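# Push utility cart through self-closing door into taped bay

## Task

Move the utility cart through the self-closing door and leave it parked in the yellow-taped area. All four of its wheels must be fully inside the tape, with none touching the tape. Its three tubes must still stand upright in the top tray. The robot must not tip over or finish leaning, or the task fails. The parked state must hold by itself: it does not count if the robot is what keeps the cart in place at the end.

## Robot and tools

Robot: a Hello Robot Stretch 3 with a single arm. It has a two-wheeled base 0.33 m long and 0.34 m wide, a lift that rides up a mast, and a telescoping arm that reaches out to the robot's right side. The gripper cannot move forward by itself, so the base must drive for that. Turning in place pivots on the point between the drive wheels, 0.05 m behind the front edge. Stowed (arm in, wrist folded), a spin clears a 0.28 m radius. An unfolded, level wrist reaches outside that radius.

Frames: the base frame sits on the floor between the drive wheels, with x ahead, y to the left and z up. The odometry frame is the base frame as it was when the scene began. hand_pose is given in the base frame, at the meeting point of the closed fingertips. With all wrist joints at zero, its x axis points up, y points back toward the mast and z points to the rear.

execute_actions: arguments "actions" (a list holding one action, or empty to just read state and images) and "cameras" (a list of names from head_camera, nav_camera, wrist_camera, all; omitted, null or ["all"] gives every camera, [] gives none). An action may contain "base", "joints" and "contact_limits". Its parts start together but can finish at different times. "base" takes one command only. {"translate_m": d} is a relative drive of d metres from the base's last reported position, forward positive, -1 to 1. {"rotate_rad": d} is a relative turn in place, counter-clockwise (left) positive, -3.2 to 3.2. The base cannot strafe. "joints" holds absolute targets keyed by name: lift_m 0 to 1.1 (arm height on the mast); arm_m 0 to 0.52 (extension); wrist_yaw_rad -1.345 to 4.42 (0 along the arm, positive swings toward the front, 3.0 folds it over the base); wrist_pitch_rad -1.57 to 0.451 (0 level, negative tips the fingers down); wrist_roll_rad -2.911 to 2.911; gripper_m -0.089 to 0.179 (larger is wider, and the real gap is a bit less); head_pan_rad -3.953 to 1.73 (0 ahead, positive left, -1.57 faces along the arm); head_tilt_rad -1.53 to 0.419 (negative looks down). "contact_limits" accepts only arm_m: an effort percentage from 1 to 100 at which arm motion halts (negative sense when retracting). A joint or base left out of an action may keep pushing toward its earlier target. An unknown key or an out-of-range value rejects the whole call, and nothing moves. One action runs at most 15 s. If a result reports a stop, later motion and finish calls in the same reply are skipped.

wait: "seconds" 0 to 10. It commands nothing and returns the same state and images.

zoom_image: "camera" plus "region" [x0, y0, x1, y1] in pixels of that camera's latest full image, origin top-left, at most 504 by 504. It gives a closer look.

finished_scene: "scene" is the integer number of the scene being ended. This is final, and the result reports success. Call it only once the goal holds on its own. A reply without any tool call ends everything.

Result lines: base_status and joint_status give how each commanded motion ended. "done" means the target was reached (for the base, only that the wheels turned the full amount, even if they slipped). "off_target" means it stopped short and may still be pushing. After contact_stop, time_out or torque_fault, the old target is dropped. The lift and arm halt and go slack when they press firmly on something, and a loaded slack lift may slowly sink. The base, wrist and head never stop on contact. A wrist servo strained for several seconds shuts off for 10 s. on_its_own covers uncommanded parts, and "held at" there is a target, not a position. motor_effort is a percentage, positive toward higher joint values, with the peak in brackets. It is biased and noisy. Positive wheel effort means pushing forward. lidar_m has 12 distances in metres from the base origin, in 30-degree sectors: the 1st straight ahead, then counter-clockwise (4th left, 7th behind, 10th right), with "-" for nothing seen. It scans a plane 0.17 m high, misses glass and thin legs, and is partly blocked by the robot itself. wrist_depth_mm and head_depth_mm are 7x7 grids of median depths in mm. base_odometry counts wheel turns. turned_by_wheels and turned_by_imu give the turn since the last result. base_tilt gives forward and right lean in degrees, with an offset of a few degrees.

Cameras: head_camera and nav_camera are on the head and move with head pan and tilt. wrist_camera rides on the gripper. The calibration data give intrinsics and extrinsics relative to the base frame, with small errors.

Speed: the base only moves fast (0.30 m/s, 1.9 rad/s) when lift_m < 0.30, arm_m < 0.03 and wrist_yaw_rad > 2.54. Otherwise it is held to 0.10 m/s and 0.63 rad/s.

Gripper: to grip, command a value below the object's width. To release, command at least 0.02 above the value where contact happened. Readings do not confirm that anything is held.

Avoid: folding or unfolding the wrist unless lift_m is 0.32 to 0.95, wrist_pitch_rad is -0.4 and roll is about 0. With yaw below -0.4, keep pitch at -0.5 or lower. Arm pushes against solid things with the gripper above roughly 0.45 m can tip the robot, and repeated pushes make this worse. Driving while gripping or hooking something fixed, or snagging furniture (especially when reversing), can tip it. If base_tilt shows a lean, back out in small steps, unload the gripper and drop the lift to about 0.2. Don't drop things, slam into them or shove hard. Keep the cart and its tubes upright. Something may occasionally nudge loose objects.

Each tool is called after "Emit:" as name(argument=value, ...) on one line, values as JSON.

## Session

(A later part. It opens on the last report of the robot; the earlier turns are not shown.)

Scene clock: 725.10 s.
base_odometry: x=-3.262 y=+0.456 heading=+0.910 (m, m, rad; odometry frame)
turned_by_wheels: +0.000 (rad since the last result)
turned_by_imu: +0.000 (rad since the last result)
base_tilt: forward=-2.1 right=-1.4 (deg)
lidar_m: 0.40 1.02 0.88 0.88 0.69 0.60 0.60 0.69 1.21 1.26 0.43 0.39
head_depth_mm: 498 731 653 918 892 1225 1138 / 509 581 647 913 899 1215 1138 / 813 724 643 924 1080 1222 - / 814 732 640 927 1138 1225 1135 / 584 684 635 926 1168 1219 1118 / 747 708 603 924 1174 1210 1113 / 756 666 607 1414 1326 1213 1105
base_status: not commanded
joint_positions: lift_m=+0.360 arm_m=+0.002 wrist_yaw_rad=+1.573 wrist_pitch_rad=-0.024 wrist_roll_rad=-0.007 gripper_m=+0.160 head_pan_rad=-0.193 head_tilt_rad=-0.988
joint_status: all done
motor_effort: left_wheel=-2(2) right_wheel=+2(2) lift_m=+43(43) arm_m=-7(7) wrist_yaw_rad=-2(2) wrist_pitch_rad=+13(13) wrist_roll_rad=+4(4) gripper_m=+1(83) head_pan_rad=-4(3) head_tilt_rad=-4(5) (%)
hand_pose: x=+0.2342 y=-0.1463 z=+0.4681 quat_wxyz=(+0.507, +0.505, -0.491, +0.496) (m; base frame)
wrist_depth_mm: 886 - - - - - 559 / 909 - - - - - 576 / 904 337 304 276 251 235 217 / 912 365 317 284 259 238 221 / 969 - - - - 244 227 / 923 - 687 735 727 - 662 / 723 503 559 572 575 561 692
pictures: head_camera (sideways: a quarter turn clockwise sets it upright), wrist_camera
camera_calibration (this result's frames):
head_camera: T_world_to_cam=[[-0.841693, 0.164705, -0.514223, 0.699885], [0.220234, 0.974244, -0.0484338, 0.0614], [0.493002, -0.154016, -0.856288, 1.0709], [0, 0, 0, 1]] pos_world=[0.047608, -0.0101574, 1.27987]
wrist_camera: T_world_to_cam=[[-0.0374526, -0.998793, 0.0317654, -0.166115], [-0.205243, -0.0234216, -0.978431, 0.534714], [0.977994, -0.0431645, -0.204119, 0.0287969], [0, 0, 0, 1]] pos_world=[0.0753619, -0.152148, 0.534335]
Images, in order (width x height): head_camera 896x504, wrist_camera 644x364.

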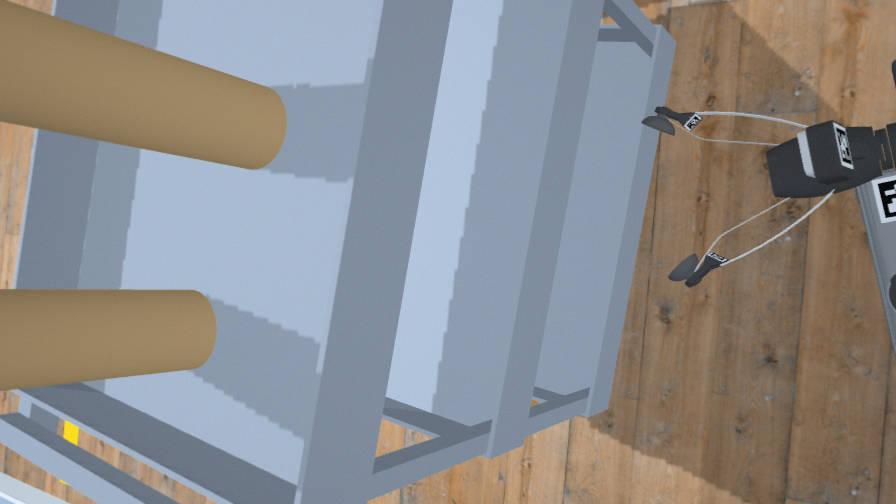

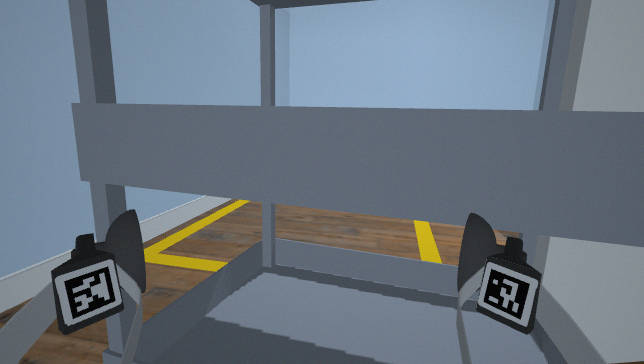

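Emit:
execute_actions(actions=[{"base": {"translate_m": 0.06}, "joints": {"lift_m": 0.382}}], cameras=[])

Emit:
execute_actions(actions=[{"base": {"translate_m": 0.25}, "joints": {"head_tilt_rad": -0.9}}], cameras=["nav_camera", "head_camera"])

Scene clock: 735.83 s.
base_odometry: x=-3.225 y=+0.503 heading=+0.910 (m, m, rad; odometry frame)
turned_by_wheels: +0.000 (rad since the last result)
turned_by_imu: +0.001 (rad since the last result)
base_tilt: forward=-2.0 right=-1.3 (deg)
lidar_m: 0.34 0.42 0.86 0.86 0.76 0.66 0.65 0.76 1.27 1.26 0.37 0.34
head_depth_mm: 431 521 640 566 867 1144 1137 / 753 540 615 565 870 1194 1141 / 797 738 644 565 871 1184 - / 790 719 640 577 875 1195 1135 / 518 615 636 577 884 1204 1119 / 735 695 631 859 899 1215 1116 / 2142 650 607 658 1314 1207 1107
base_status: done
joint_positions: lift_m=+0.382 arm_m=+0.002 wrist_yaw_rad=+1.573 wrist_pitch_rad=-0.022 wrist_roll_rad=-0.007 gripper_m=+0.160 head_pan_rad=-0.193 head_tilt_rad=-0.988
joint_status: all done
motor_effort: left_wheel=-2(5) right_wheel=+2(6) lift_m=+43(48) arm_m=-7(7) wrist_yaw_rad=-2(1) wrist_pitch_rad=+12(13) wrist_roll_rad=+4(4) gripper_m=+0(0) head_pan_rad=-3(3) head_tilt_rad=-4(4) (%)
hand_pose: x=+0.2343 y=-0.1463 z=+0.4906 quat_wxyz=(+0.507, +0.504, -0.492, +0.497) (m; base frame)
wrist_depth_mm: 302 - - - - - 500 / 313 - - - - - 521 / 308 283 599 670 633 - 526 / 311 277 248 223 205 187 175 / 873 295 259 231 209 190 179 / 894 - 744 726 679 - 182 / 728 520 572 593 598 591 618
pictures: none
No camera images: the call's "cameras" was empty. Leave "cameras" out to get every camera's image.

Scene clock: 739.43 s.
base_odometry: x=-3.072 y=+0.701 heading=+0.910 (m, m, rad; odometry frame)
turned_by_wheels: +0.000 (rad since the last result)
turned_by_imu: -0.004 (rad since the last result)
base_tilt: forward=-2.1 right=-1.2 (deg)
lidar_m: 0.25 0.26 0.80 0.80 0.92 0.90 0.90 1.03 1.32 0.91 0.34 0.25
head_depth_mm: 2524 802 672 618 561 979 1152 / 361 424 667 614 560 829 1147 / 388 440 513 588 539 823 1144 / 2598 772 702 606 543 811 1119 / 2611 767 696 604 531 802 1100 / 2612 753 576 600 529 775 1082 / 384 437 520 595 526 717 1110
base_status: done
joint_positions: lift_m=+0.382 arm_m=+0.002 wrist_yaw_rad=+1.572 wrist_pitch_rad=-0.023 wrist_roll_rad=-0.007 gripper_m=+0.160 head_pan_rad=-0.193 head_tilt_rad=-0.901
joint_status: all done
motor_effort: left_wheel=-1(7) right_wheel=+3(28) lift_m=+42(42) arm_m=-3(7) wrist_yaw_rad=-1(17) wrist_pitch_rad=+13(14) wrist_roll_rad=+4(4) gripper_m=+1(6) head_pan_rad=-2(3) head_tilt_rad=+0(8) (%)
hand_pose: x=+0.2343 y=-0.1462 z=+0.4904 quat_wxyz=(+0.507, +0.504, -0.492, +0.496) (m; base frame)
wrist_depth_mm: 869 - - - - - - / 861 - - - - - - / 409 545 600 605 607 594 - / 163 164 165 167 168 170 172 / 168 169 171 173 174 175 177 / - 176 177 179 180 - 183 / 766 563 593 592 600 687 845
pictures: head_camera (sideways: a quarter turn clockwise sets it upright), nav_camera (sideways: a quarter turn counterclockwise sets it upright)
camera_calibration (this result's frames):
head_camera: T_world_to_cam=[[-0.794956, 0.155581, -0.586379, 0.7936], [0.224247, 0.973459, -0.0457295, 0.0578601], [0.563701, -0.167847, -0.808745, 1.00867], [0, 0, 0, 1]] pos_world=[0.0493128, -0.0104914, 1.28375]
nav_camera: T_world_to_cam=[[0.763658, -0.145526, 0.629006, -0.782636], [-0.219464, -0.974762, 0.0409244, 0.00149378], [0.607176, -0.169296, -0.776322, 0.963556], [0, 0, 0, 1]] pos_world=[0.0129459, 0.0506884, 1.24025]
Images, in order (width x height): head_camera 896x504, nav_camera 672x504.

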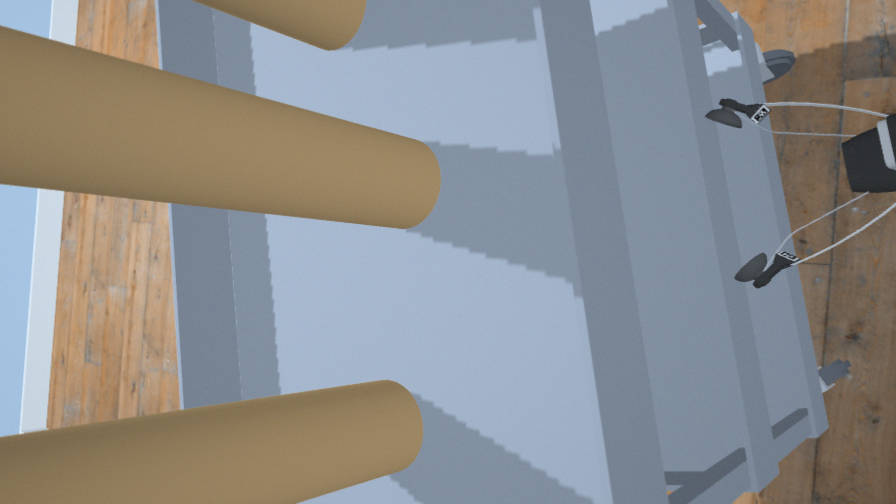

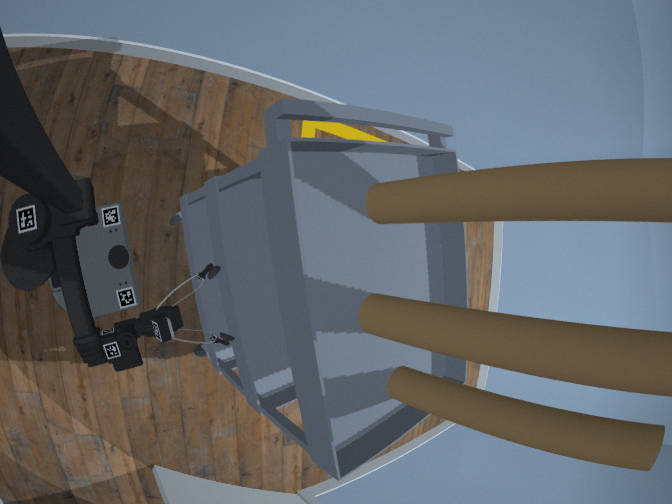

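Emit:
execute_actions(actions=[{"base": {"rotate_rad": -0.15}}], cameras=[])

Emit:
execute_actions(actions=[{"base": {"translate_m": 0.45}, "joints": {"head_tilt_rad": -1.0}}], cameras=["nav_camera", "head_camera"])

Scene clock: 752.80 s.
base_odometry: x=-3.072 y=+0.701 heading=+0.760 (m, m, rad; odometry frame)
turned_by_wheels: -0.150 (rad since the last result)
turned_by_imu: -0.149 (rad since the last result)
base_tilt: forward=-2.1 right=-1.2 (deg)
lidar_m: 0.25 0.25 0.81 0.80 0.86 0.91 0.90 0.96 1.35 1.33 0.40 0.27
head_depth_mm: 495 573 699 618 855 1239 1149 / 2648 616 677 615 853 1116 1148 / 392 776 692 610 549 1014 1156 / 368 430 513 595 551 819 1134 / 2491 747 680 601 530 802 1102 / 2557 760 693 602 529 775 1034 / 2521 748 674 588 526 757 1019
base_status: done
joint_positions: lift_m=+0.382 arm_m=+0.002 wrist_yaw_rad=+1.572 wrist_pitch_rad=-0.023 wrist_roll_rad=-0.007 gripper_m=+0.160 head_pan_rad=-0.193 head_tilt_rad=-0.901
joint_status: not commanded
motor_effort: left_wheel=+2(6) right_wheel=-2(6) lift_m=+42(42) arm_m=-3(3) wrist_yaw_rad=-1(2) wrist_pitch_rad=+13(13) wrist_roll_rad=+4(4) gripper_m=+0(0) head_pan_rad=-3(3) head_tilt_rad=+0(0) (%)
hand_pose: x=+0.2343 y=-0.1463 z=+0.4904 quat_wxyz=(+0.507, +0.504, -0.492, +0.496) (m; base frame)
wrist_depth_mm: 919 - - - - - - / 937 - - - - - - / 504 580 596 635 626 - 246 / 168 175 184 193 203 216 230 / 173 182 189 200 211 226 239 / - 189 197 684 708 - 269 / 521 580 590 595 575 811 764
pictures: none
No camera images: the call's "cameras" was empty. Leave "cameras" out to get every camera's image.

Scene clock: 758.23 s.
base_odometry: x=-2.746 y=+1.011 heading=+0.760 (m, m, rad; odometry frame)
turned_by_wheels: +0.000 (rad since the last result)
turned_by_imu: +0.001 (rad since the last result)
base_tilt: forward=-2.0 right=-1.3 (deg)
lidar_m: 0.19 0.18 0.19 0.25 0.81 1.20 1.35 1.45 1.40 1.38 1.49 0.26
head_depth_mm: 2335 1974 1724 1532 1369 1241 1139 / 2300 1973 600 1448 1370 1237 1134 / 2279 1937 622 579 897 1225 - / 2259 690 639 568 840 1181 1132 / 486 563 625 564 522 801 1119 / 455 563 623 561 505 754 1074 / 2196 704 607 532 503 466 726
base_status: done
joint_positions: lift_m=+0.382 arm_m=+0.002 wrist_yaw_rad=+1.657 wrist_pitch_rad=-0.023 wrist_roll_rad=-0.005 gripper_m=+0.160 head_pan_rad=-0.193 head_tilt_rad=-0.988
joint_status: all done
on_its_own: wrist_yaw_rad is held at +1.654, not at your +1.570, by its stall guard, which is not easing now
motor_effort: left_wheel=+1(12) right_wheel=-1(18) lift_m=+42(42) arm_m=-3(3) wrist_yaw_rad=-2(24) wrist_pitch_rad=+13(14) wrist_roll_rad=+3(4) gripper_m=-1(7) head_pan_rad=-2(3) head_tilt_rad=-4(13) (%)
hand_pose: x=+0.2333 y=-0.1245 z=+0.4903 quat_wxyz=(+0.486, +0.525, -0.470, +0.517) (m; base frame)
wrist_depth_mm: 861 - - - 274 - - / 860 - - - - - - / 490 544 610 476 276 - - / 151 166 189 221 263 - - / 154 175 195 227 283 - - / - 182 641 - 965 - - / 536 581 586 594 786 812 838
pictures: head_camera (sideways: a quarter turn clockwise sets it upright), nav_camera (sideways: a quarter turn counterclockwise sets it upright)
camera_calibration (this result's frames):
head_camera: T_world_to_cam=[[-0.84174, 0.164787, -0.514119, 0.69975], [0.220308, 0.974227, -0.0484373, 0.0614041], [0.492887, -0.154036, -0.85635, 1.07099], [0, 0, 0, 1]] pos_world=[0.0476045, -0.0101603, 1.27987]
nav_camera: T_world_to_cam=[[0.814182, -0.155461, 0.559411, -0.692271], [-0.215951, -0.975447, 0.0432226, -0.00151491], [0.538956, -0.155996, -0.827763, 1.03085], [0, 0, 0, 1]] pos_world=[0.00772359, 0.0517101, 1.24063]
Images, in order (width x height): head_camera 896x504, nav_camera 672x504.

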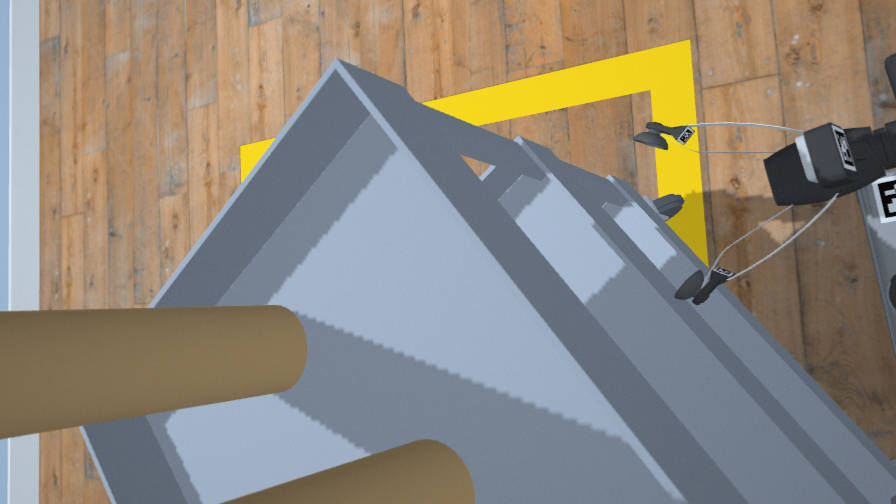

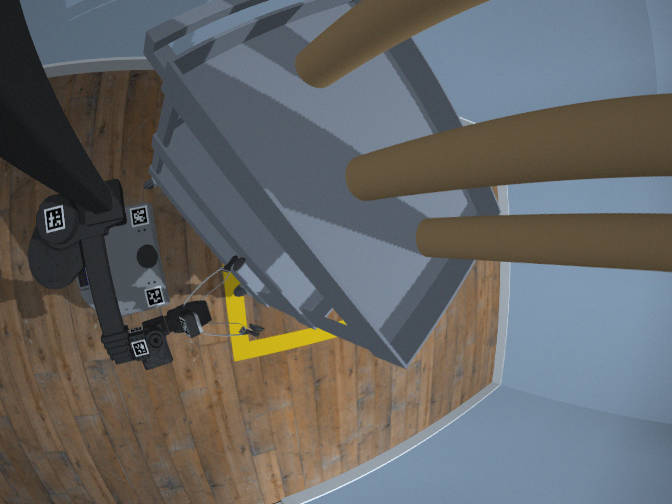

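Emit:
execute_actions(actions=[{"base": {"translate_m": -0.15}, "joints": {"wrist_yaw_rad": 1.57}}], cameras=[])

Emit:
execute_actions(actions=[{"base": {"rotate_rad": -0.7}}], cameras=[])

Emit:
execute_actions(actions=[{"base": {"translate_m": -0.48}}], cameras=[])

Emit:
execute_actions(actions=[{"base": {"rotate_rad": 0.7}}], cameras=[])

Emit:
execute_actions(actions=[{"base": {"translate_m": 0.3}}])

Scene clock: 816.50 s.
base_odometry: x=-2.855 y=+0.907 heading=+0.760 (m, m, rad; odometry frame)
turned_by_wheels: +0.000 (rad since the last result)
turned_by_imu: +0.001 (rad since the last result)
base_tilt: forward=-2.1 right=-1.2 (deg)
lidar_m: 0.33 0.31 0.32 0.77 0.82 1.21 1.19 1.29 1.39 1.37 1.46 0.45
head_depth_mm: 2319 1982 1728 1524 1373 1245 1135 / 2293 1976 1703 1517 1364 1228 1137 / 2284 684 724 1434 1351 1231 - / 2251 717 624 949 1228 1224 1133 / 726 712 633 913 1121 1207 1117 / 606 694 632 562 855 1112 1112 / 790 689 606 525 833 1034 1094
base_status: done
joint_positions: lift_m=+0.382 arm_m=+0.002 wrist_yaw_rad=+1.573 wrist_pitch_rad=-0.023 wrist_roll_rad=-0.005 gripper_m=+0.160 head_pan_rad=-0.193 head_tilt_rad=-0.988
joint_status: all done
motor_effort: left_wheel=+2(4) right_wheel=-1(6) lift_m=+42(42) arm_m=-3(3) wrist_yaw_rad=-2(2) wrist_pitch_rad=+13(13) wrist_roll_rad=+3(3) gripper_m=+1(0) head_pan_rad=-3(3) head_tilt_rad=-4(4) (%)
hand_pose: x=+0.2343 y=-0.1460 z=+0.4904 quat_wxyz=(+0.507, +0.505, -0.492, +0.496) (m; base frame)
wrist_depth_mm: - - - - - - - / - - - - - - - / 256 290 338 410 - - - / 251 281 331 396 - - - / 262 305 - - - - - / 931 713 775 705 - - - / 551 588 593 559 831 807 862
pictures: none
No camera images: the call's "cameras" was empty. Leave "cameras" out to get every camera's image.

Scene clock: 818.57 s.
base_odometry: x=-2.855 y=+0.907 heading=+0.061 (m, m, rad; odometry frame)
turned_by_wheels: -0.700 (rad since the last result)
turned_by_imu: -0.699 (rad since the last result)
base_tilt: forward=-2.0 right=-1.2 (deg)
lidar_m: 0.56 0.35 0.31 0.31 0.77 0.78 1.03 1.20 1.22 1.45 1.37 1.40
head_depth_mm: 1422 1603 1699 1531 1373 1244 1140 / 1536 1749 1716 1516 1366 1219 1134 / 1682 1868 1696 1513 1356 1237 - / 1853 1926 1689 1499 1354 1222 1136 / 2051 1925 1680 1496 1338 1221 1116 / 2167 1905 1673 1488 1331 1214 1109 / 2220 1896 1658 1456 1138 1120 1107
base_status: done
joint_positions: lift_m=+0.382 arm_m=+0.002 wrist_yaw_rad=+1.573 wrist_pitch_rad=-0.023 wrist_roll_rad=-0.005 gripper_m=+0.160 head_pan_rad=-0.193 head_tilt_rad=-0.988
joint_status: not commanded
motor_effort: left_wheel=+2(6) right_wheel=-1(5) lift_m=+42(42) arm_m=-3(3) wrist_yaw_rad=-2(2) wrist_pitch_rad=+13(13) wrist_roll_rad=+3(3) gripper_m=+0(1) head_pan_rad=-3(3) head_tilt_rad=-4(4) (%)
hand_pose: x=+0.2343 y=-0.1461 z=+0.4904 quat_wxyz=(+0.507, +0.505, -0.492, +0.496) (m; base frame)
wrist_depth_mm: - - - - - - 881 / - - - - - - 883 / 418 - - - - - 934 / 401 - - - - - 923 / - - - - - - 926 / - - - - - - 937 / 540 766 812 816 818 818 848
pictures: none
No camera images: the call's "cameras" was empty. Leave "cameras" out to get every camera's image.

Scene clock: 824.60 s.
base_odometry: x=-3.334 y=+0.878 heading=+0.061 (m, m, rad; odometry frame)
turned_by_wheels: +0.000 (rad since the last result)
turned_by_imu: +0.002 (rad since the last result)
base_tilt: forward=-2.0 right=-1.3 (deg)
lidar_m: 0.84 0.57 0.74 0.53 0.50 0.51 0.67 0.80 0.81 1.07 1.62 1.67
head_depth_mm: 1698 1902 1717 1525 1370 1243 1139 / 1839 1968 1704 1520 1359 1226 1136 / 2025 1954 1709 1509 1357 1234 - / 2154 1949 1691 1494 1345 1223 1137 / 2240 1920 1677 1501 1336 1221 1118 / 2221 1892 1672 1486 1341 1214 1114 / 2208 1900 1413 1432 1331 1210 1111
base_status: done
joint_positions: lift_m=+0.382 arm_m=+0.002 wrist_yaw_rad=+1.573 wrist_pitch_rad=-0.023 wrist_roll_rad=-0.005 gripper_m=+0.160 head_pan_rad=-0.193 head_tilt_rad=-0.988
joint_status: not commanded
motor_effort: left_wheel=+2(2) right_wheel=-2(8) lift_m=+42(42) arm_m=-2(3) wrist_yaw_rad=-2(2) wrist_pitch_rad=+13(13) wrist_roll_rad=+3(3) gripper_m=-1(1) head_pan_rad=-4(3) head_tilt_rad=-5(4) (%)
hand_pose: x=+0.2343 y=-0.1461 z=+0.4904 quat_wxyz=(+0.507, +0.505, -0.492, +0.496) (m; base frame)
wrist_depth_mm: 838 809 - - - - - / - - - - - - - / 549 728 - - - - - / - - - - - - - / - - - - - - - / 795 842 - - - - - / 585 772 810 797 819 824 824
pictures: none
No camera images: the call's "cameras" was empty. Leave "cameras" out to get every camera's image.

Scene clock: 826.67 s.
base_odometry: x=-3.334 y=+0.878 heading=+0.761 (m, m, rad; odometry frame)
turned_by_wheels: +0.700 (rad since the last result)
turned_by_imu: +0.700 (rad since the last result)
base_tilt: forward=-2.0 right=-1.2 (deg)
lidar_m: 0.57 0.64 0.51 0.50 0.54 0.80 0.80 0.86 1.28 1.62 1.76 0.68
head_depth_mm: 888 1911 1726 1529 1366 1245 1136 / 844 1205 1444 1516 1357 1229 1133 / 860 1176 1134 1462 1362 1230 - / 819 741 1068 1354 1351 1223 1136 / 847 690 1021 1121 1321 1216 1116 / 765 649 1052 1356 1333 1212 1114 / 779 724 1282 1453 1333 1212 1108
base_status: done
joint_positions: lift_m=+0.382 arm_m=+0.002 wrist_yaw_rad=+1.573 wrist_pitch_rad=-0.023 wrist_roll_rad=-0.005 gripper_m=+0.160 head_pan_rad=-0.193 head_tilt_rad=-0.988
joint_status: not commanded
motor_effort: left_wheel=-3(6) right_wheel=+2(8) lift_m=+41(42) arm_m=-3(3) wrist_yaw_rad=-2(1) wrist_pitch_rad=+13(13) wrist_roll_rad=+3(3) gripper_m=+0(0) head_pan_rad=-2(3) head_tilt_rad=-4(5) (%)
hand_pose: x=+0.2343 y=-0.1462 z=+0.4904 quat_wxyz=(+0.507, +0.505, -0.492, +0.496) (m; base frame)
wrist_depth_mm: 690 882 701 780 750 - - / 698 936 - - - - - / 708 920 529 607 754 - - / 705 - 611 - - - - / 706 - 940 - - - - / 664 - 773 773 834 - - / 730 787 582 743 815 804 831
pictures: none
No camera images: the call's "cameras" was empty. Leave "cameras" out to get every camera's image.

Scene clock: 830.83 s.
base_odometry: x=-3.116 y=+1.085 heading=+0.760 (m, m, rad; odometry frame)
turned_by_wheels: +0.000 (rad since the last result)
turned_by_imu: +0.000 (rad since the last result)
base_tilt: forward=-2.0 right=-1.2 (deg)
lidar_m: 0.27 0.60 0.47 0.47 0.50 0.75 1.09 1.18 1.67 1.67 1.78 0.30
head_depth_mm: 809 747 689 1264 1374 1240 1142 / 686 728 648 973 1342 1225 1133 / 560 653 643 832 1178 1231 - / 835 731 639 566 863 1193 1134 / 805 713 634 565 723 1188 1119 / 450 525 611 522 1169 1213 1112 / 460 690 635 589 1307 1207 1107
base_status: done
joint_positions: lift_m=+0.382 arm_m=+0.002 wrist_yaw_rad=+1.573 wrist_pitch_rad=-0.023 wrist_roll_rad=-0.005 gripper_m=+0.160 head_pan_rad=-0.193 head_tilt_rad=-0.988
joint_status: not commanded
motor_effort: left_wheel=-3(4) right_wheel=+2(7) lift_m=+42(42) arm_m=-3(2) wrist_yaw_rad=-2(2) wrist_pitch_rad=+13(13) wrist_roll_rad=+3(3) gripper_m=-1(0) head_pan_rad=-3(3) head_tilt_rad=-4(5) (%)
hand_pose: x=+0.2343 y=-0.1462 z=+0.4904 quat_wxyz=(+0.507, +0.505, -0.492, +0.496) (m; base frame)
wrist_depth_mm: 655 187 - - - - - / 653 192 - - - - - / 673 197 656 778 744 513 - / 676 195 224 268 336 450 - / 662 208 231 291 - - - / 630 218 706 785 747 - - / 695 231 587 588 603 619 856
pictures: head_camera (sideways: a quarter turn clockwise sets it upright), nav_camera (sideways: a quarter turn counterclockwise sets it upright), wrist_camera
camera_calibration (this result's frames):
head_camera: T_world_to_cam=[[-0.84174, 0.164787, -0.514119, 0.69975], [0.220308, 0.974227, -0.0484373, 0.0614041], [0.492887, -0.154036, -0.85635, 1.07099], [0, 0, 0, 1]] pos_world=[0.0476045, -0.0101603, 1.27987]
nav_camera: T_world_to_cam=[[0.814181, -0.155461, 0.559411, -0.692271], [-0.215951, -0.975447, 0.0432226, -0.00151491], [0.538956, -0.155997, -0.827763, 1.03085], [0, 0, 0, 1]] pos_world=[0.0077236, 0.0517101, 1.24063]
wrist_camera: T_world_to_cam=[[-0.0381067, -0.998833, 0.0296899, -0.165561], [-0.20444, -0.0212903, -0.978648, 0.556725], [0.978137, -0.0433628, -0.20339, 0.0328983], [0, 0, 0, 1]] pos_world=[0.0753285, -0.152088, 0.556444]
Images, in order (width x height): head_camera 896x504, nav_camera 672x504, wrist_camera 644x364.

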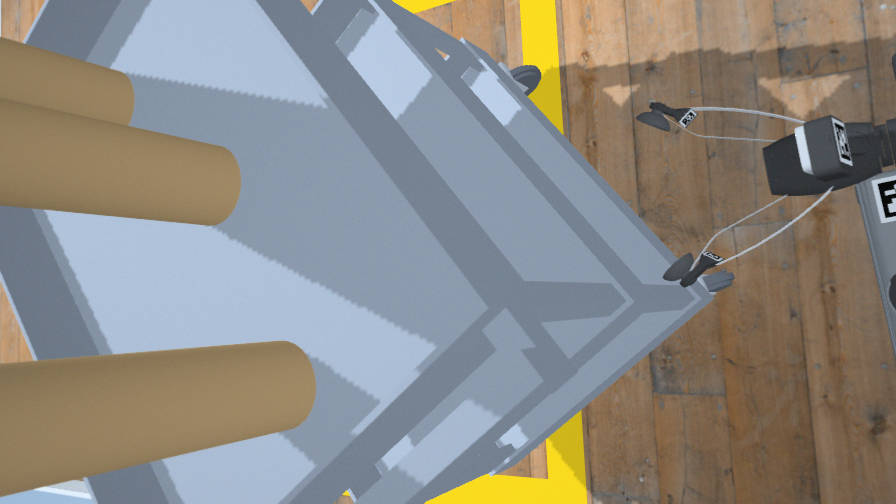

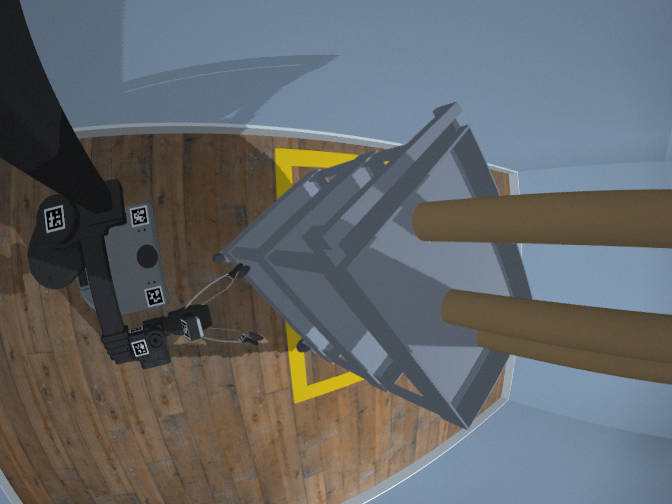

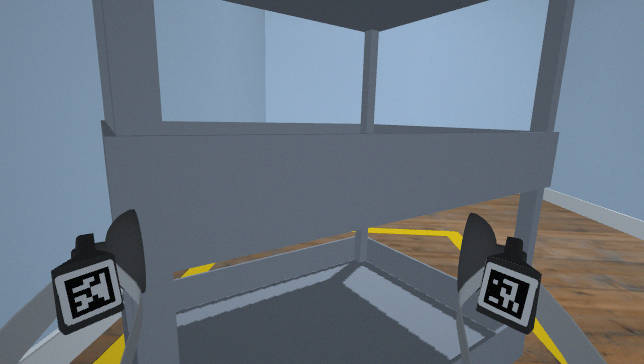

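Emit:
execute_actions(actions=[{"base": {"translate_m": 0.2}}], cameras=["nav_camera", "head_camera"])

Scene clock: 839.07 s.
base_odometry: x=-2.971 y=+1.223 heading=+0.760 (m, m, rad; odometry frame)
turned_by_wheels: +0.000 (rad since the last result)
turned_by_imu: +0.001 (rad since the last result)
base_tilt: forward=-2.0 right=-1.2 (deg)
lidar_m: 0.20 0.28 0.45 0.45 0.48 0.71 1.30 1.39 1.71 1.69 1.82 0.26
head_depth_mm: 2257 748 663 994 1367 1247 1140 / 644 725 647 912 1301 1218 1136 / 465 577 634 579 893 1227 - / 496 591 630 568 826 1181 1139 / 792 726 635 564 517 800 1117 / 2223 720 610 561 505 1170 1116 / 390 443 523 558 534 1175 1106
base_status: done
joint_positions: lift_m=+0.382 arm_m=+0.002 wrist_yaw_rad=+1.573 wrist_pitch_rad=-0.023 wrist_roll_rad=-0.004 gripper_m=+0.160 head_pan_rad=-0.194 head_tilt_rad=-0.989
joint_status: not commanded
motor_effort: left_wheel=-1(11) right_wheel=+3(22) lift_m=+41(42) arm_m=-3(2) wrist_yaw_rad=-2(10) wrist_pitch_rad=+13(14) wrist_roll_rad=+2(3) gripper_m=+0(3) head_pan_rad=-3(2) head_tilt_rad=-3(4) (%)
hand_pose: x=+0.2343 y=-0.1460 z=+0.4905 quat_wxyz=(+0.506, +0.505, -0.492, +0.496) (m; base frame)
wrist_depth_mm: 638 889 - - - - - / 608 897 - - - - - / 458 543 615 758 627 433 - / 150 167 191 230 283 371 - / 153 176 198 238 325 459 - / - 182 670 767 741 - - / 530 576 589 602 600 553 847
pictures: head_camera (sideways: a quarter turn clockwise sets it upright), nav_camera (sideways: a quarter turn counterclockwise sets it upright)
camera_calibration (this result's frames):
head_camera: T_world_to_cam=[[-0.842063, 0.165237, -0.513446, 0.698874], [0.220702, 0.974137, -0.0484602, 0.0614315], [0.492159, -0.154125, -0.856752, 1.07151], [0, 0, 0, 1]] pos_world=[0.0475831, -0.0101754, 1.27983]
nav_camera: T_world_to_cam=[[0.814543, -0.155906, 0.55876, -0.691426], [-0.21635, -0.975358, 0.0432419, -0.00153765], [0.538249, -0.15611, -0.828201, 1.03143], [0, 0, 0, 1]] pos_world=[0.0076993, 0.0517186, 1.24064]
Images, in order (width x height): head_camera 896x504, nav_camera 672x504.

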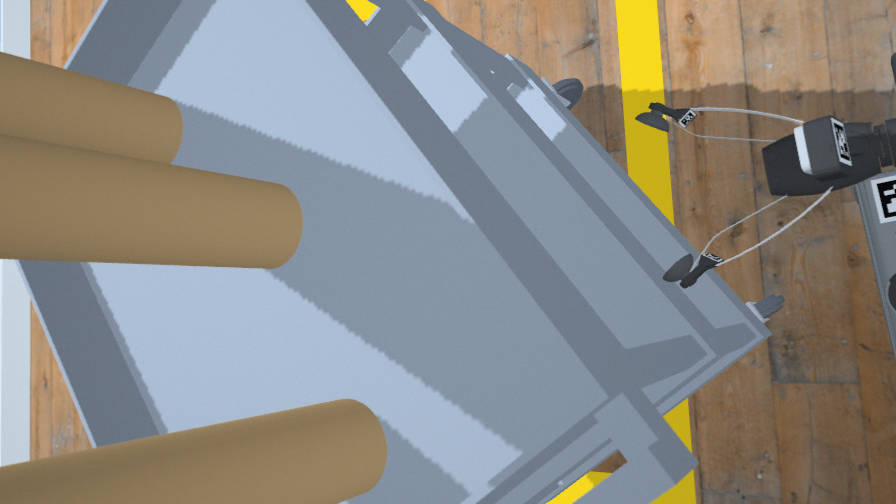

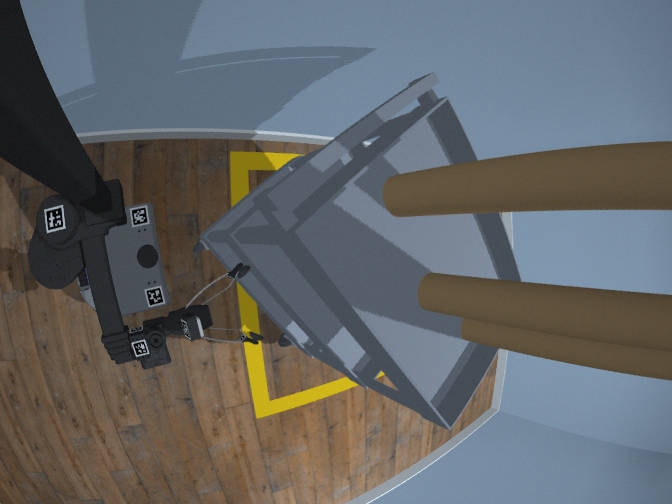

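Emit:
execute_actions(actions=[{"base": {"translate_m": -0.1}}], cameras=[])

Emit:
execute_actions(actions=[{"base": {"rotate_rad": -0.6}, "joints": {"lift_m": 0.225, "gripper_m": 0.12}}], cameras=[])

Emit:
execute_actions(actions=[{"base": {"translate_m": -0.3}}], cameras=[])

Emit:
execute_actions(actions=[{"base": {"rotate_rad": 0.6}}], cameras=[])

Emit:
execute_actions(actions=[{"base": {"translate_m": 0.2}}], cameras=["wrist_camera", "head_camera"])

Scene clock: 893.57 s.
base_odometry: x=-3.044 y=+1.154 heading=+0.760 (m, m, rad; odometry frame)
turned_by_wheels: +0.000 (rad since the last result)
turned_by_imu: +0.001 (rad since the last result)
base_tilt: forward=-2.0 right=-1.2 (deg)
lidar_m: 0.30 0.47 0.46 0.46 0.49 0.73 1.19 1.28 1.70 1.68 1.81 0.38
head_depth_mm: 808 747 1012 1503 1372 1246 1137 / 798 742 683 1215 1361 1223 1132 / 724 722 642 965 1300 1230 - / 569 671 639 917 1154 1211 1135 / 828 726 636 560 861 1172 1121 / 797 720 629 534 804 1201 1115 / 482 550 616 517 1289 1209 1110
base_status: done
joint_positions: lift_m=+0.382 arm_m=+0.002 wrist_yaw_rad=+1.573 wrist_pitch_rad=-0.023 wrist_roll_rad=-0.004 gripper_m=+0.160 head_pan_rad=-0.194 head_tilt_rad=-0.989
joint_status: not commanded
motor_effort: left_wheel=-1(6) right_wheel=+2(2) lift_m=+42(42) arm_m=-3(3) wrist_yaw_rad=-2(2) wrist_pitch_rad=+13(13) wrist_roll_rad=+2(2) gripper_m=+0(0) head_pan_rad=-2(2) head_tilt_rad=-3(4) (%)
hand_pose: x=+0.2343 y=-0.1461 z=+0.4905 quat_wxyz=(+0.506, +0.505, -0.492, +0.496) (m; base frame)
wrist_depth_mm: 210 907 - 755 - - - / 214 921 - - - - - / 219 605 713 838 707 - - / 220 241 281 333 413 - - / 226 257 769 938 - - - / 609 692 734 773 741 - - / 625 561 594 598 574 771 830
pictures: none
No camera images: the call's "cameras" was empty. Leave "cameras" out to get every camera's image.

Scene clock: 895.83 s.
base_odometry: x=-3.044 y=+1.154 heading=+0.160 (m, m, rad; odometry frame)
turned_by_wheels: -0.600 (rad since the last result)
turned_by_imu: -0.599 (rad since the last result)
base_tilt: forward=-2.0 right=-1.2 (deg)
lidar_m: 0.42 0.30 0.37 0.47 0.46 0.48 0.67 1.20 1.26 1.71 1.68 1.75
head_depth_mm: 1848 1936 1725 1524 1372 1245 1135 / 2044 1954 1709 1519 1365 1236 1130 / 2171 1944 1688 1507 1353 1231 - / 2257 1946 1679 1494 1350 1227 1133 / 2239 1889 1622 1421 1342 1222 1120 / 782 708 1033 965 1180 1192 1113 / 781 716 610 917 836 1015 1111
base_status: done
joint_positions: lift_m=+0.225 arm_m=+0.002 wrist_yaw_rad=+1.573 wrist_pitch_rad=-0.022 wrist_roll_rad=-0.004 gripper_m=+0.120 head_pan_rad=-0.194 head_tilt_rad=-0.989
joint_status: all done
motor_effort: left_wheel=+2(7) right_wheel=-2(4) lift_m=+24(29) arm_m=-3(2) wrist_yaw_rad=-2(2) wrist_pitch_rad=+12(13) wrist_roll_rad=+2(2) gripper_m=+0(83) head_pan_rad=-3(3) head_tilt_rad=-4(4) (%)
hand_pose: x=+0.2343 y=-0.1461 z=+0.3344 quat_wxyz=(+0.506, +0.505, -0.493, +0.496) (m; base frame)
wrist_depth_mm: 311 389 616 - - - - / 509 479 614 - - - - / - - - - - - - / - 861 - - - - - / 670 721 654 - - - - / 448 - 695 767 768 806 795 / 316 551 582 585 601 598 608
pictures: none
No camera images: the call's "cameras" was empty. Leave "cameras" out to get every camera's image.

Scene clock: 900.03 s.
base_odometry: x=-3.340 y=+1.106 heading=+0.160 (m, m, rad; odometry frame)
turned_by_wheels: +0.000 (rad since the last result)
turned_by_imu: +0.001 (rad since the last result)
base_tilt: forward=-2.1 right=-1.3 (deg)
lidar_m: 0.61 0.56 0.43 0.32 0.32 0.33 0.46 0.93 0.97 1.37 1.81 1.90
head_depth_mm: 2027 1976 1724 1527 1368 1243 1139 / 2184 1955 1713 1512 1361 1233 1130 / 2267 1950 1705 1498 1361 1231 - / 2267 1939 1683 1505 1346 1226 1131 / 2250 1924 1647 1493 1344 1220 1118 / 1100 1171 1418 1409 1334 1211 1112 / 781 1168 1043 1261 1245 1209 1109
base_status: done
joint_positions: lift_m=+0.225 arm_m=+0.002 wrist_yaw_rad=+1.573 wrist_pitch_rad=-0.022 wrist_roll_rad=-0.004 gripper_m=+0.120 head_pan_rad=-0.194 head_tilt_rad=-0.989
joint_status: not commanded
motor_effort: left_wheel=+2(3) right_wheel=-2(6) lift_m=+24(24) arm_m=-4(3) wrist_yaw_rad=-2(2) wrist_pitch_rad=+12(12) wrist_roll_rad=+2(2) gripper_m=+0(0) head_pan_rad=-2(3) head_tilt_rad=-3(4) (%)
hand_pose: x=+0.2343 y=-0.1461 z=+0.3344 quat_wxyz=(+0.506, +0.505, -0.493, +0.496) (m; base frame)
wrist_depth_mm: 414 597 - - - - - / 445 581 776 - - - - / - - - - - - - / 903 - - - - - - / 471 573 916 - - - - / 501 - 746 771 765 831 799 / 571 524 577 588 600 599 607
pictures: none
No camera images: the call's "cameras" was empty. Leave "cameras" out to get every camera's image.

Scene clock: 901.93 s.
base_odometry: x=-3.340 y=+1.106 heading=+0.760 (m, m, rad; odometry frame)
turned_by_wheels: +0.600 (rad since the last result)
turned_by_imu: +0.600 (rad since the last result)
base_tilt: forward=-2.0 right=-1.2 (deg)
lidar_m: 0.56 0.40 0.32 0.31 0.34 0.51 0.93 1.00 1.49 1.81 1.96 0.57
head_depth_mm: 877 1192 1435 1526 1371 1241 1141 / 846 1162 1140 1470 1356 1237 1132 / 832 719 1072 1375 1358 1225 - / 834 664 1010 1099 1330 1227 1133 / 736 667 1061 1358 1338 1219 1123 / 839 1133 1246 1452 1335 1217 1113 / 768 1414 1509 1391 1291 1191 1097
base_status: done
joint_positions: lift_m=+0.225 arm_m=+0.002 wrist_yaw_rad=+1.573 wrist_pitch_rad=-0.022 wrist_roll_rad=-0.004 gripper_m=+0.120 head_pan_rad=-0.194 head_tilt_rad=-0.989
joint_status: not commanded
motor_effort: left_wheel=-2(4) right_wheel=+3(6) lift_m=+24(24) arm_m=-3(3) wrist_yaw_rad=-2(1) wrist_pitch_rad=+12(12) wrist_roll_rad=+2(2) gripper_m=-1(1) head_pan_rad=-2(2) head_tilt_rad=-4(4) (%)
hand_pose: x=+0.2343 y=-0.1462 z=+0.3344 quat_wxyz=(+0.506, +0.505, -0.493, +0.496) (m; base frame)
wrist_depth_mm: 496 693 - 458 - - - / 504 694 746 476 561 727 - / 505 712 - - - - - / 505 704 931 - - - - / 506 663 928 531 622 986 - / 500 - 749 547 749 787 787 / 468 570 586 562 588 592 609
pictures: none
No camera images: the call's "cameras" was empty. Leave "cameras" out to get every camera's image.

Scene clock: 905.13 s.
base_odometry: x=-3.195 y=+1.244 heading=+0.760 (m, m, rad; odometry frame)
turned_by_wheels: +0.000 (rad since the last result)
turned_by_imu: +0.000 (rad since the last result)
base_tilt: forward=-2.1 right=-1.3 (deg)
lidar_m: 0.42 0.38 0.30 0.29 0.31 0.47 1.13 1.22 1.81 1.84 0.89 0.37
head_depth_mm: 691 745 688 1325 1367 1241 1138 / 682 725 657 973 1338 1237 1137 / 861 736 642 709 1217 1228 - / 556 677 587 733 1112 1210 1135 / 576 665 574 969 1289 1222 1124 / 783 665 983 1273 1332 1211 1116 / 1288 671 1294 1358 1240 1182 1080
base_status: done
joint_positions: lift_m=+0.225 arm_m=+0.002 wrist_yaw_rad=+1.573 wrist_pitch_rad=-0.022 wrist_roll_rad=-0.004 gripper_m=+0.120 head_pan_rad=-0.194 head_tilt_rad=-0.989
joint_status: not commanded
motor_effort: left_wheel=-3(5) right_wheel=+2(8) lift_m=+24(24) arm_m=-2(3) wrist_yaw_rad=-1(2) wrist_pitch_rad=+12(12) wrist_roll_rad=+2(2) gripper_m=+0(0) head_pan_rad=-3(3) head_tilt_rad=-4(3) (%)
hand_pose: x=+0.2343 y=-0.1462 z=+0.3344 quat_wxyz=(+0.506, +0.505, -0.493, +0.496) (m; base frame)
wrist_depth_mm: 465 651 366 258 309 384 - / 471 665 479 283 406 437 - / 475 682 - - - - - / 477 687 - 876 947 - - / 486 629 664 639 706 662 - / 476 - 484 453 382 562 799 / 459 570 555 316 432 601 600
pictures: head_camera (sideways: a quarter turn clockwise sets it upright), wrist_camera
camera_calibration (this result's frames):
head_camera: T_world_to_cam=[[-0.842063, 0.165237, -0.513446, 0.698874], [0.220702, 0.974137, -0.0484602, 0.0614315], [0.492159, -0.154125, -0.856752, 1.07151], [0, 0, 0, 1]] pos_world=[0.0475831, -0.0101754, 1.27983]
wrist_camera: T_world_to_cam=[[-0.0382563, -0.998864, 0.0283966, -0.160492], [-0.203194, -0.0200477, -0.978933, 0.404063], [0.978391, -0.0432204, -0.202196, 0.000696513], [0, 0, 0, 1]] pos_world=[0.0752819, -0.152179, 0.400249]
Images, in order (width x height): head_camera 896x504, wrist_camera 644x364.

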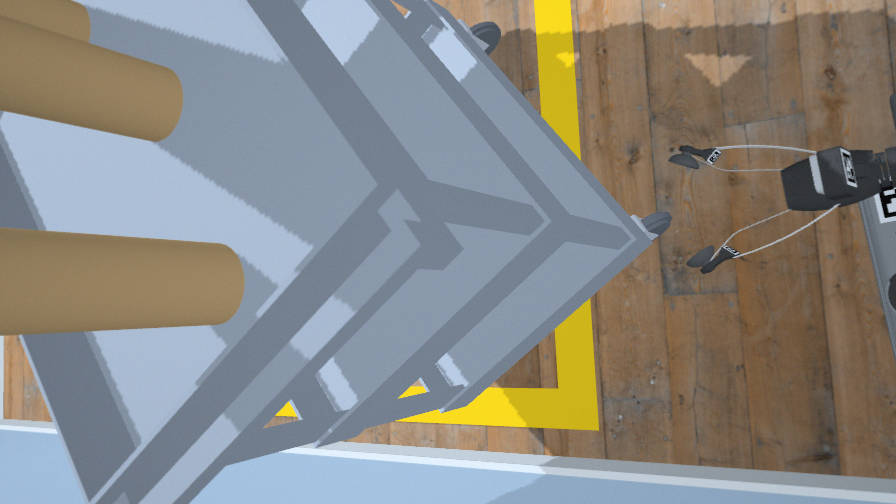

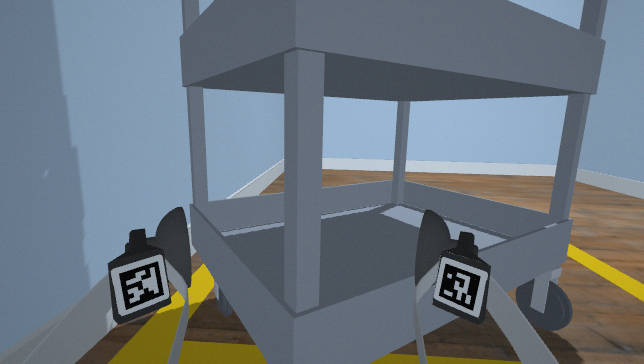

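Emit:
execute_actions(actions=[{"base": {"translate_m": 0.125}}], cameras=["wrist_camera"])

Emit:
execute_actions(actions=[{"joints": {"gripper_m": -0.02}}], cameras=["wrist_camera", "head_camera"])

Scene clock: 911.93 s.
base_odometry: x=-3.104 y=+1.330 heading=+0.760 (m, m, rad; odometry frame)
turned_by_wheels: +0.000 (rad since the last result)
turned_by_imu: +0.001 (rad since the last result)
base_tilt: forward=-2.0 right=-1.2 (deg)
lidar_m: 0.33 0.36 0.28 0.28 0.30 0.45 1.25 1.35 1.88 1.85 0.46 0.26
head_depth_mm: 542 616 651 597 1324 1247 1138 / 846 725 646 574 871 1232 1132 / 795 721 643 570 500 1184 - / 415 490 604 526 794 1127 1135 / 705 711 623 531 1166 1218 1122 / 2178 693 586 943 1321 1216 1113 / 1480 655 650 1284 1236 1138 1086
base_status: done
joint_positions: lift_m=+0.225 arm_m=+0.002 wrist_yaw_rad=+1.573 wrist_pitch_rad=-0.022 wrist_roll_rad=-0.004 gripper_m=+0.120 head_pan_rad=-0.194 head_tilt_rad=-0.989
joint_status: not commanded
motor_effort: left_wheel=-2(4) right_wheel=+2(7) lift_m=+24(24) arm_m=-2(3) wrist_yaw_rad=-1(2) wrist_pitch_rad=+12(12) wrist_roll_rad=+2(2) gripper_m=+0(0) head_pan_rad=-3(2) head_tilt_rad=-4(4) (%)
hand_pose: x=+0.2343 y=-0.1462 z=+0.3344 quat_wxyz=(+0.506, +0.505, -0.493, +0.496) (m; base frame)
wrist_depth_mm: 453 543 215 143 183 212 279 / 458 583 441 146 405 388 373 / 464 580 - 152 - - - / 468 619 - 158 - - - / 473 610 581 162 711 663 558 / 461 - 461 169 493 511 460 / 441 561 350 175 374 292 487
pictures: wrist_camera
camera_calibration (this result's frames):
wrist_camera: T_world_to_cam=[[-0.0382565, -0.998864, 0.0283967, -0.160492], [-0.203194, -0.0200478, -0.978933, 0.404063], [0.978391, -0.0432206, -0.202196, 0.000696459], [0, 0, 0, 1]] pos_world=[0.0752819, -0.152179, 0.400249]
Images, in order (width x height): wrist_camera 644x364.

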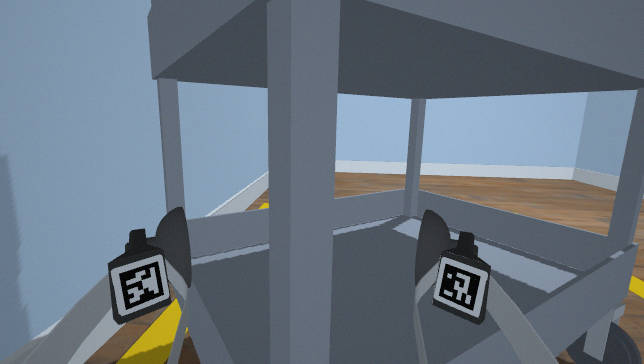

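Scene clock: 913.83 s.
base_odometry: x=-3.104 y=+1.330 heading=+0.760 (m, m, rad; odometry frame)
turned_by_wheels: +0.000 (rad since the last result)
turned_by_imu: +0.000 (rad since the last result)
base_tilt: forward=-2.1 right=-1.3 (deg)
lidar_m: 0.33 0.36 0.28 0.28 0.30 0.45 1.25 1.35 1.88 1.85 0.47 0.26
head_depth_mm: 542 618 652 599 1326 1241 1135 / 847 725 648 574 886 1240 1133 / 798 723 643 570 501 1183 - / 416 493 605 525 797 1180 1134 / 708 710 624 505 1170 1220 1122 / 2182 693 586 951 1313 1216 1114 / 1477 657 653 1291 1235 1143 1083
base_status: not commanded
joint_positions: lift_m=+0.225 arm_m=+0.002 wrist_yaw_rad=+1.575 wrist_pitch_rad=-0.022 wrist_roll_rad=-0.004 gripper_m=-0.019 head_pan_rad=-0.194 head_tilt_rad=-0.989
joint_status: all done
motor_effort: left_wheel=-1(3) right_wheel=+7(6) lift_m=+24(24) arm_m=-3(3) wrist_yaw_rad=-3(3) wrist_pitch_rad=+12(12) wrist_roll_rad=+2(2) gripper_m=-18(93) head_pan_rad=-2(2) head_tilt_rad=-4(4) (%)
hand_pose: x=+0.2343 y=-0.1457 z=+0.3344 quat_wxyz=(+0.506, +0.505, -0.492, +0.496) (m; base frame)
wrist_depth_mm: 456 545 216 145 183 215 283 / 456 570 448 149 406 385 372 / 458 577 - 154 - - - / 462 618 - 159 - - - / 470 624 586 160 702 654 548 / 471 632 - 167 506 492 456 / 465 548 351 179 373 317 481
pictures: head_camera (sideways: a quarter turn clockwise sets it upright), wrist_camera
camera_calibration (this result's frames):
head_camera: T_world_to_cam=[[-0.842063, 0.165237, -0.513446, 0.698875], [0.220702, 0.974137, -0.0484602, 0.0614315], [0.492159, -0.154125, -0.856752, 1.07151], [0, 0, 0, 1]] pos_world=[0.0475831, -0.0101754, 1.27983]
wrist_camera: T_world_to_cam=[[-0.0361817, -0.998942, 0.028392, -0.160457], [-0.203152, -0.0204652, -0.978933, 0.404003], [0.978479, -0.0411874, -0.202196, 0.000996437], [0, 0, 0, 1]] pos_world=[0.0752934, -0.151979, 0.400249]
Images, in order (width x height): head_camera 896x504, wrist_camera 644x364.

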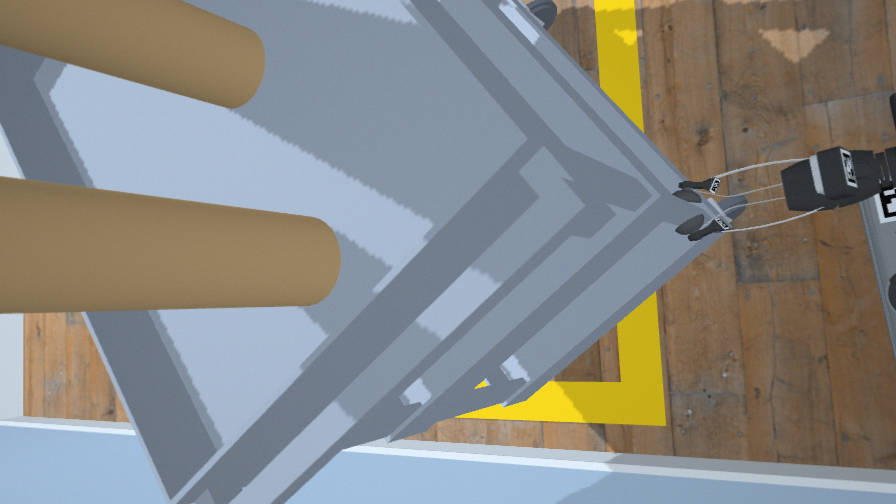

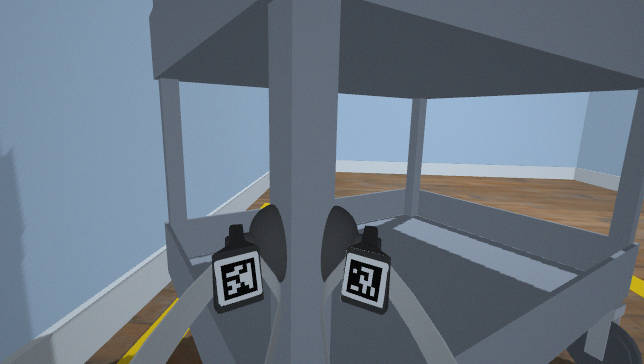

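Emit:
execute_actions(actions=[{"base": {"translate_m": 0.2}, "joints": {"arm_m": 0.12, "head_pan_rad": -0.4}}], cameras=["nav_camera", "head_camera"])

Scene clock: 921.10 s.
base_odometry: x=-2.960 y=+1.468 heading=+0.760 (m, m, rad; odometry frame)
turned_by_wheels: +0.000 (rad since the last result)
turned_by_imu: +0.000 (rad since the last result)
base_tilt: forward=-2.1 right=-1.3 (deg)
lidar_m: 0.38 0.33 0.26 0.26 0.28 0.41 1.45 1.56 1.90 1.88 0.36 0.36
head_depth_mm: 853 742 639 524 1368 1242 1167 / 853 743 647 518 1314 1251 1120 / 617 710 644 520 880 1199 1141 / 592 686 627 539 890 1210 1140 / 402 476 565 551 1071 1219 1121 / 783 706 631 893 1146 1209 1112 / 2076 702 627 849 1277 1202 1085
base_status: done
joint_positions: lift_m=+0.225 arm_m=+0.120 wrist_yaw_rad=+1.513 wrist_pitch_rad=-0.022 wrist_roll_rad=-0.004 gripper_m=-0.019 head_pan_rad=-0.393 head_tilt_rad=-0.989
joint_status: all done
on_its_own: wrist_yaw_rad is held at +1.519, not at your +1.570, by its stall guard, which is not easing now
motor_effort: left_wheel=-5(11) right_wheel=+10(16) lift_m=+24(24) arm_m=+2(11) wrist_yaw_rad=+3(47) wrist_pitch_rad=+12(12) wrist_roll_rad=+2(2) gripper_m=-14(25) head_pan_rad=-3(19) head_tilt_rad=-4(3) (%)
hand_pose: x=+0.2339 y=-0.2795 z=+0.3344 quat_wxyz=(+0.521, +0.490, -0.508, +0.481) (m; base frame)
wrist_depth_mm: 244 213 192 156 258 - - / 564 482 455 163 416 - - / 611 899 - 168 - - - / 623 889 - 174 - - - / 521 588 680 - 704 - - / 372 469 489 181 651 766 785 / 345 286 367 201 397 595 602
pictures: head_camera (sideways: a quarter turn clockwise sets it upright), nav_camera (sideways: a quarter turn counterclockwise sets it upright)
camera_calibration (this result's frames):
head_camera: T_world_to_cam=[[-0.792642, 0.328773, -0.513446, 0.698573], [0.409303, 0.911111, -0.0484602, 0.060281], [0.451874, -0.248567, -0.856752, 1.07176], [0, 0, 0, 1]] pos_world=[0.0447452, -0.0181914, 1.27983]
nav_camera: T_world_to_cam=[[0.767516, -0.314176, 0.55876, -0.691139], [-0.405279, -0.91317, 0.0432419, -0.000385177], [0.496657, -0.259642, -0.828201, 1.03168], [0, 0, 0, 1]] pos_world=[0.017913, 0.0503768, 1.24064]
Images, in order (width x height): head_camera 896x504, nav_camera 672x504.

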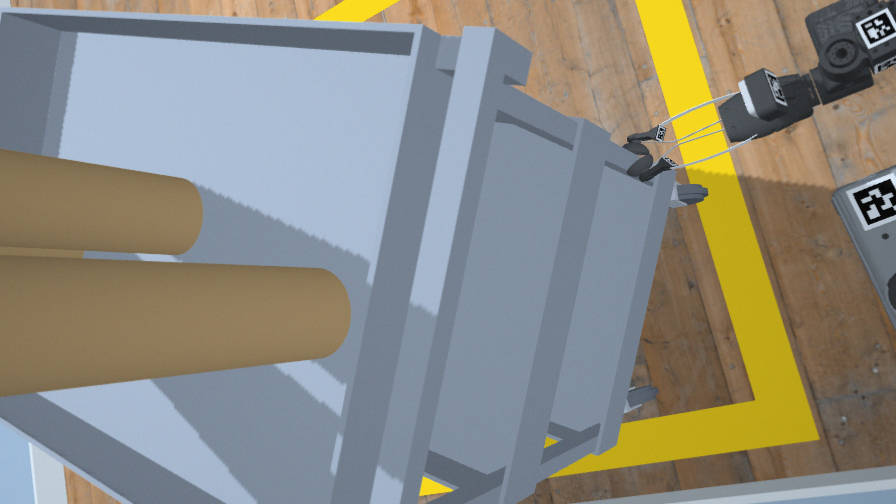

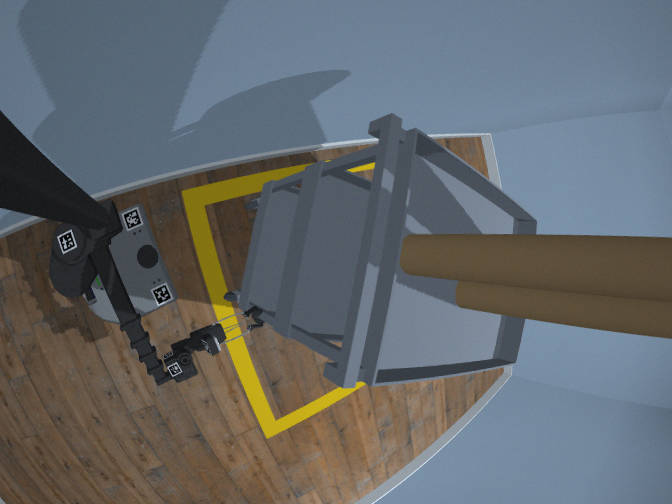

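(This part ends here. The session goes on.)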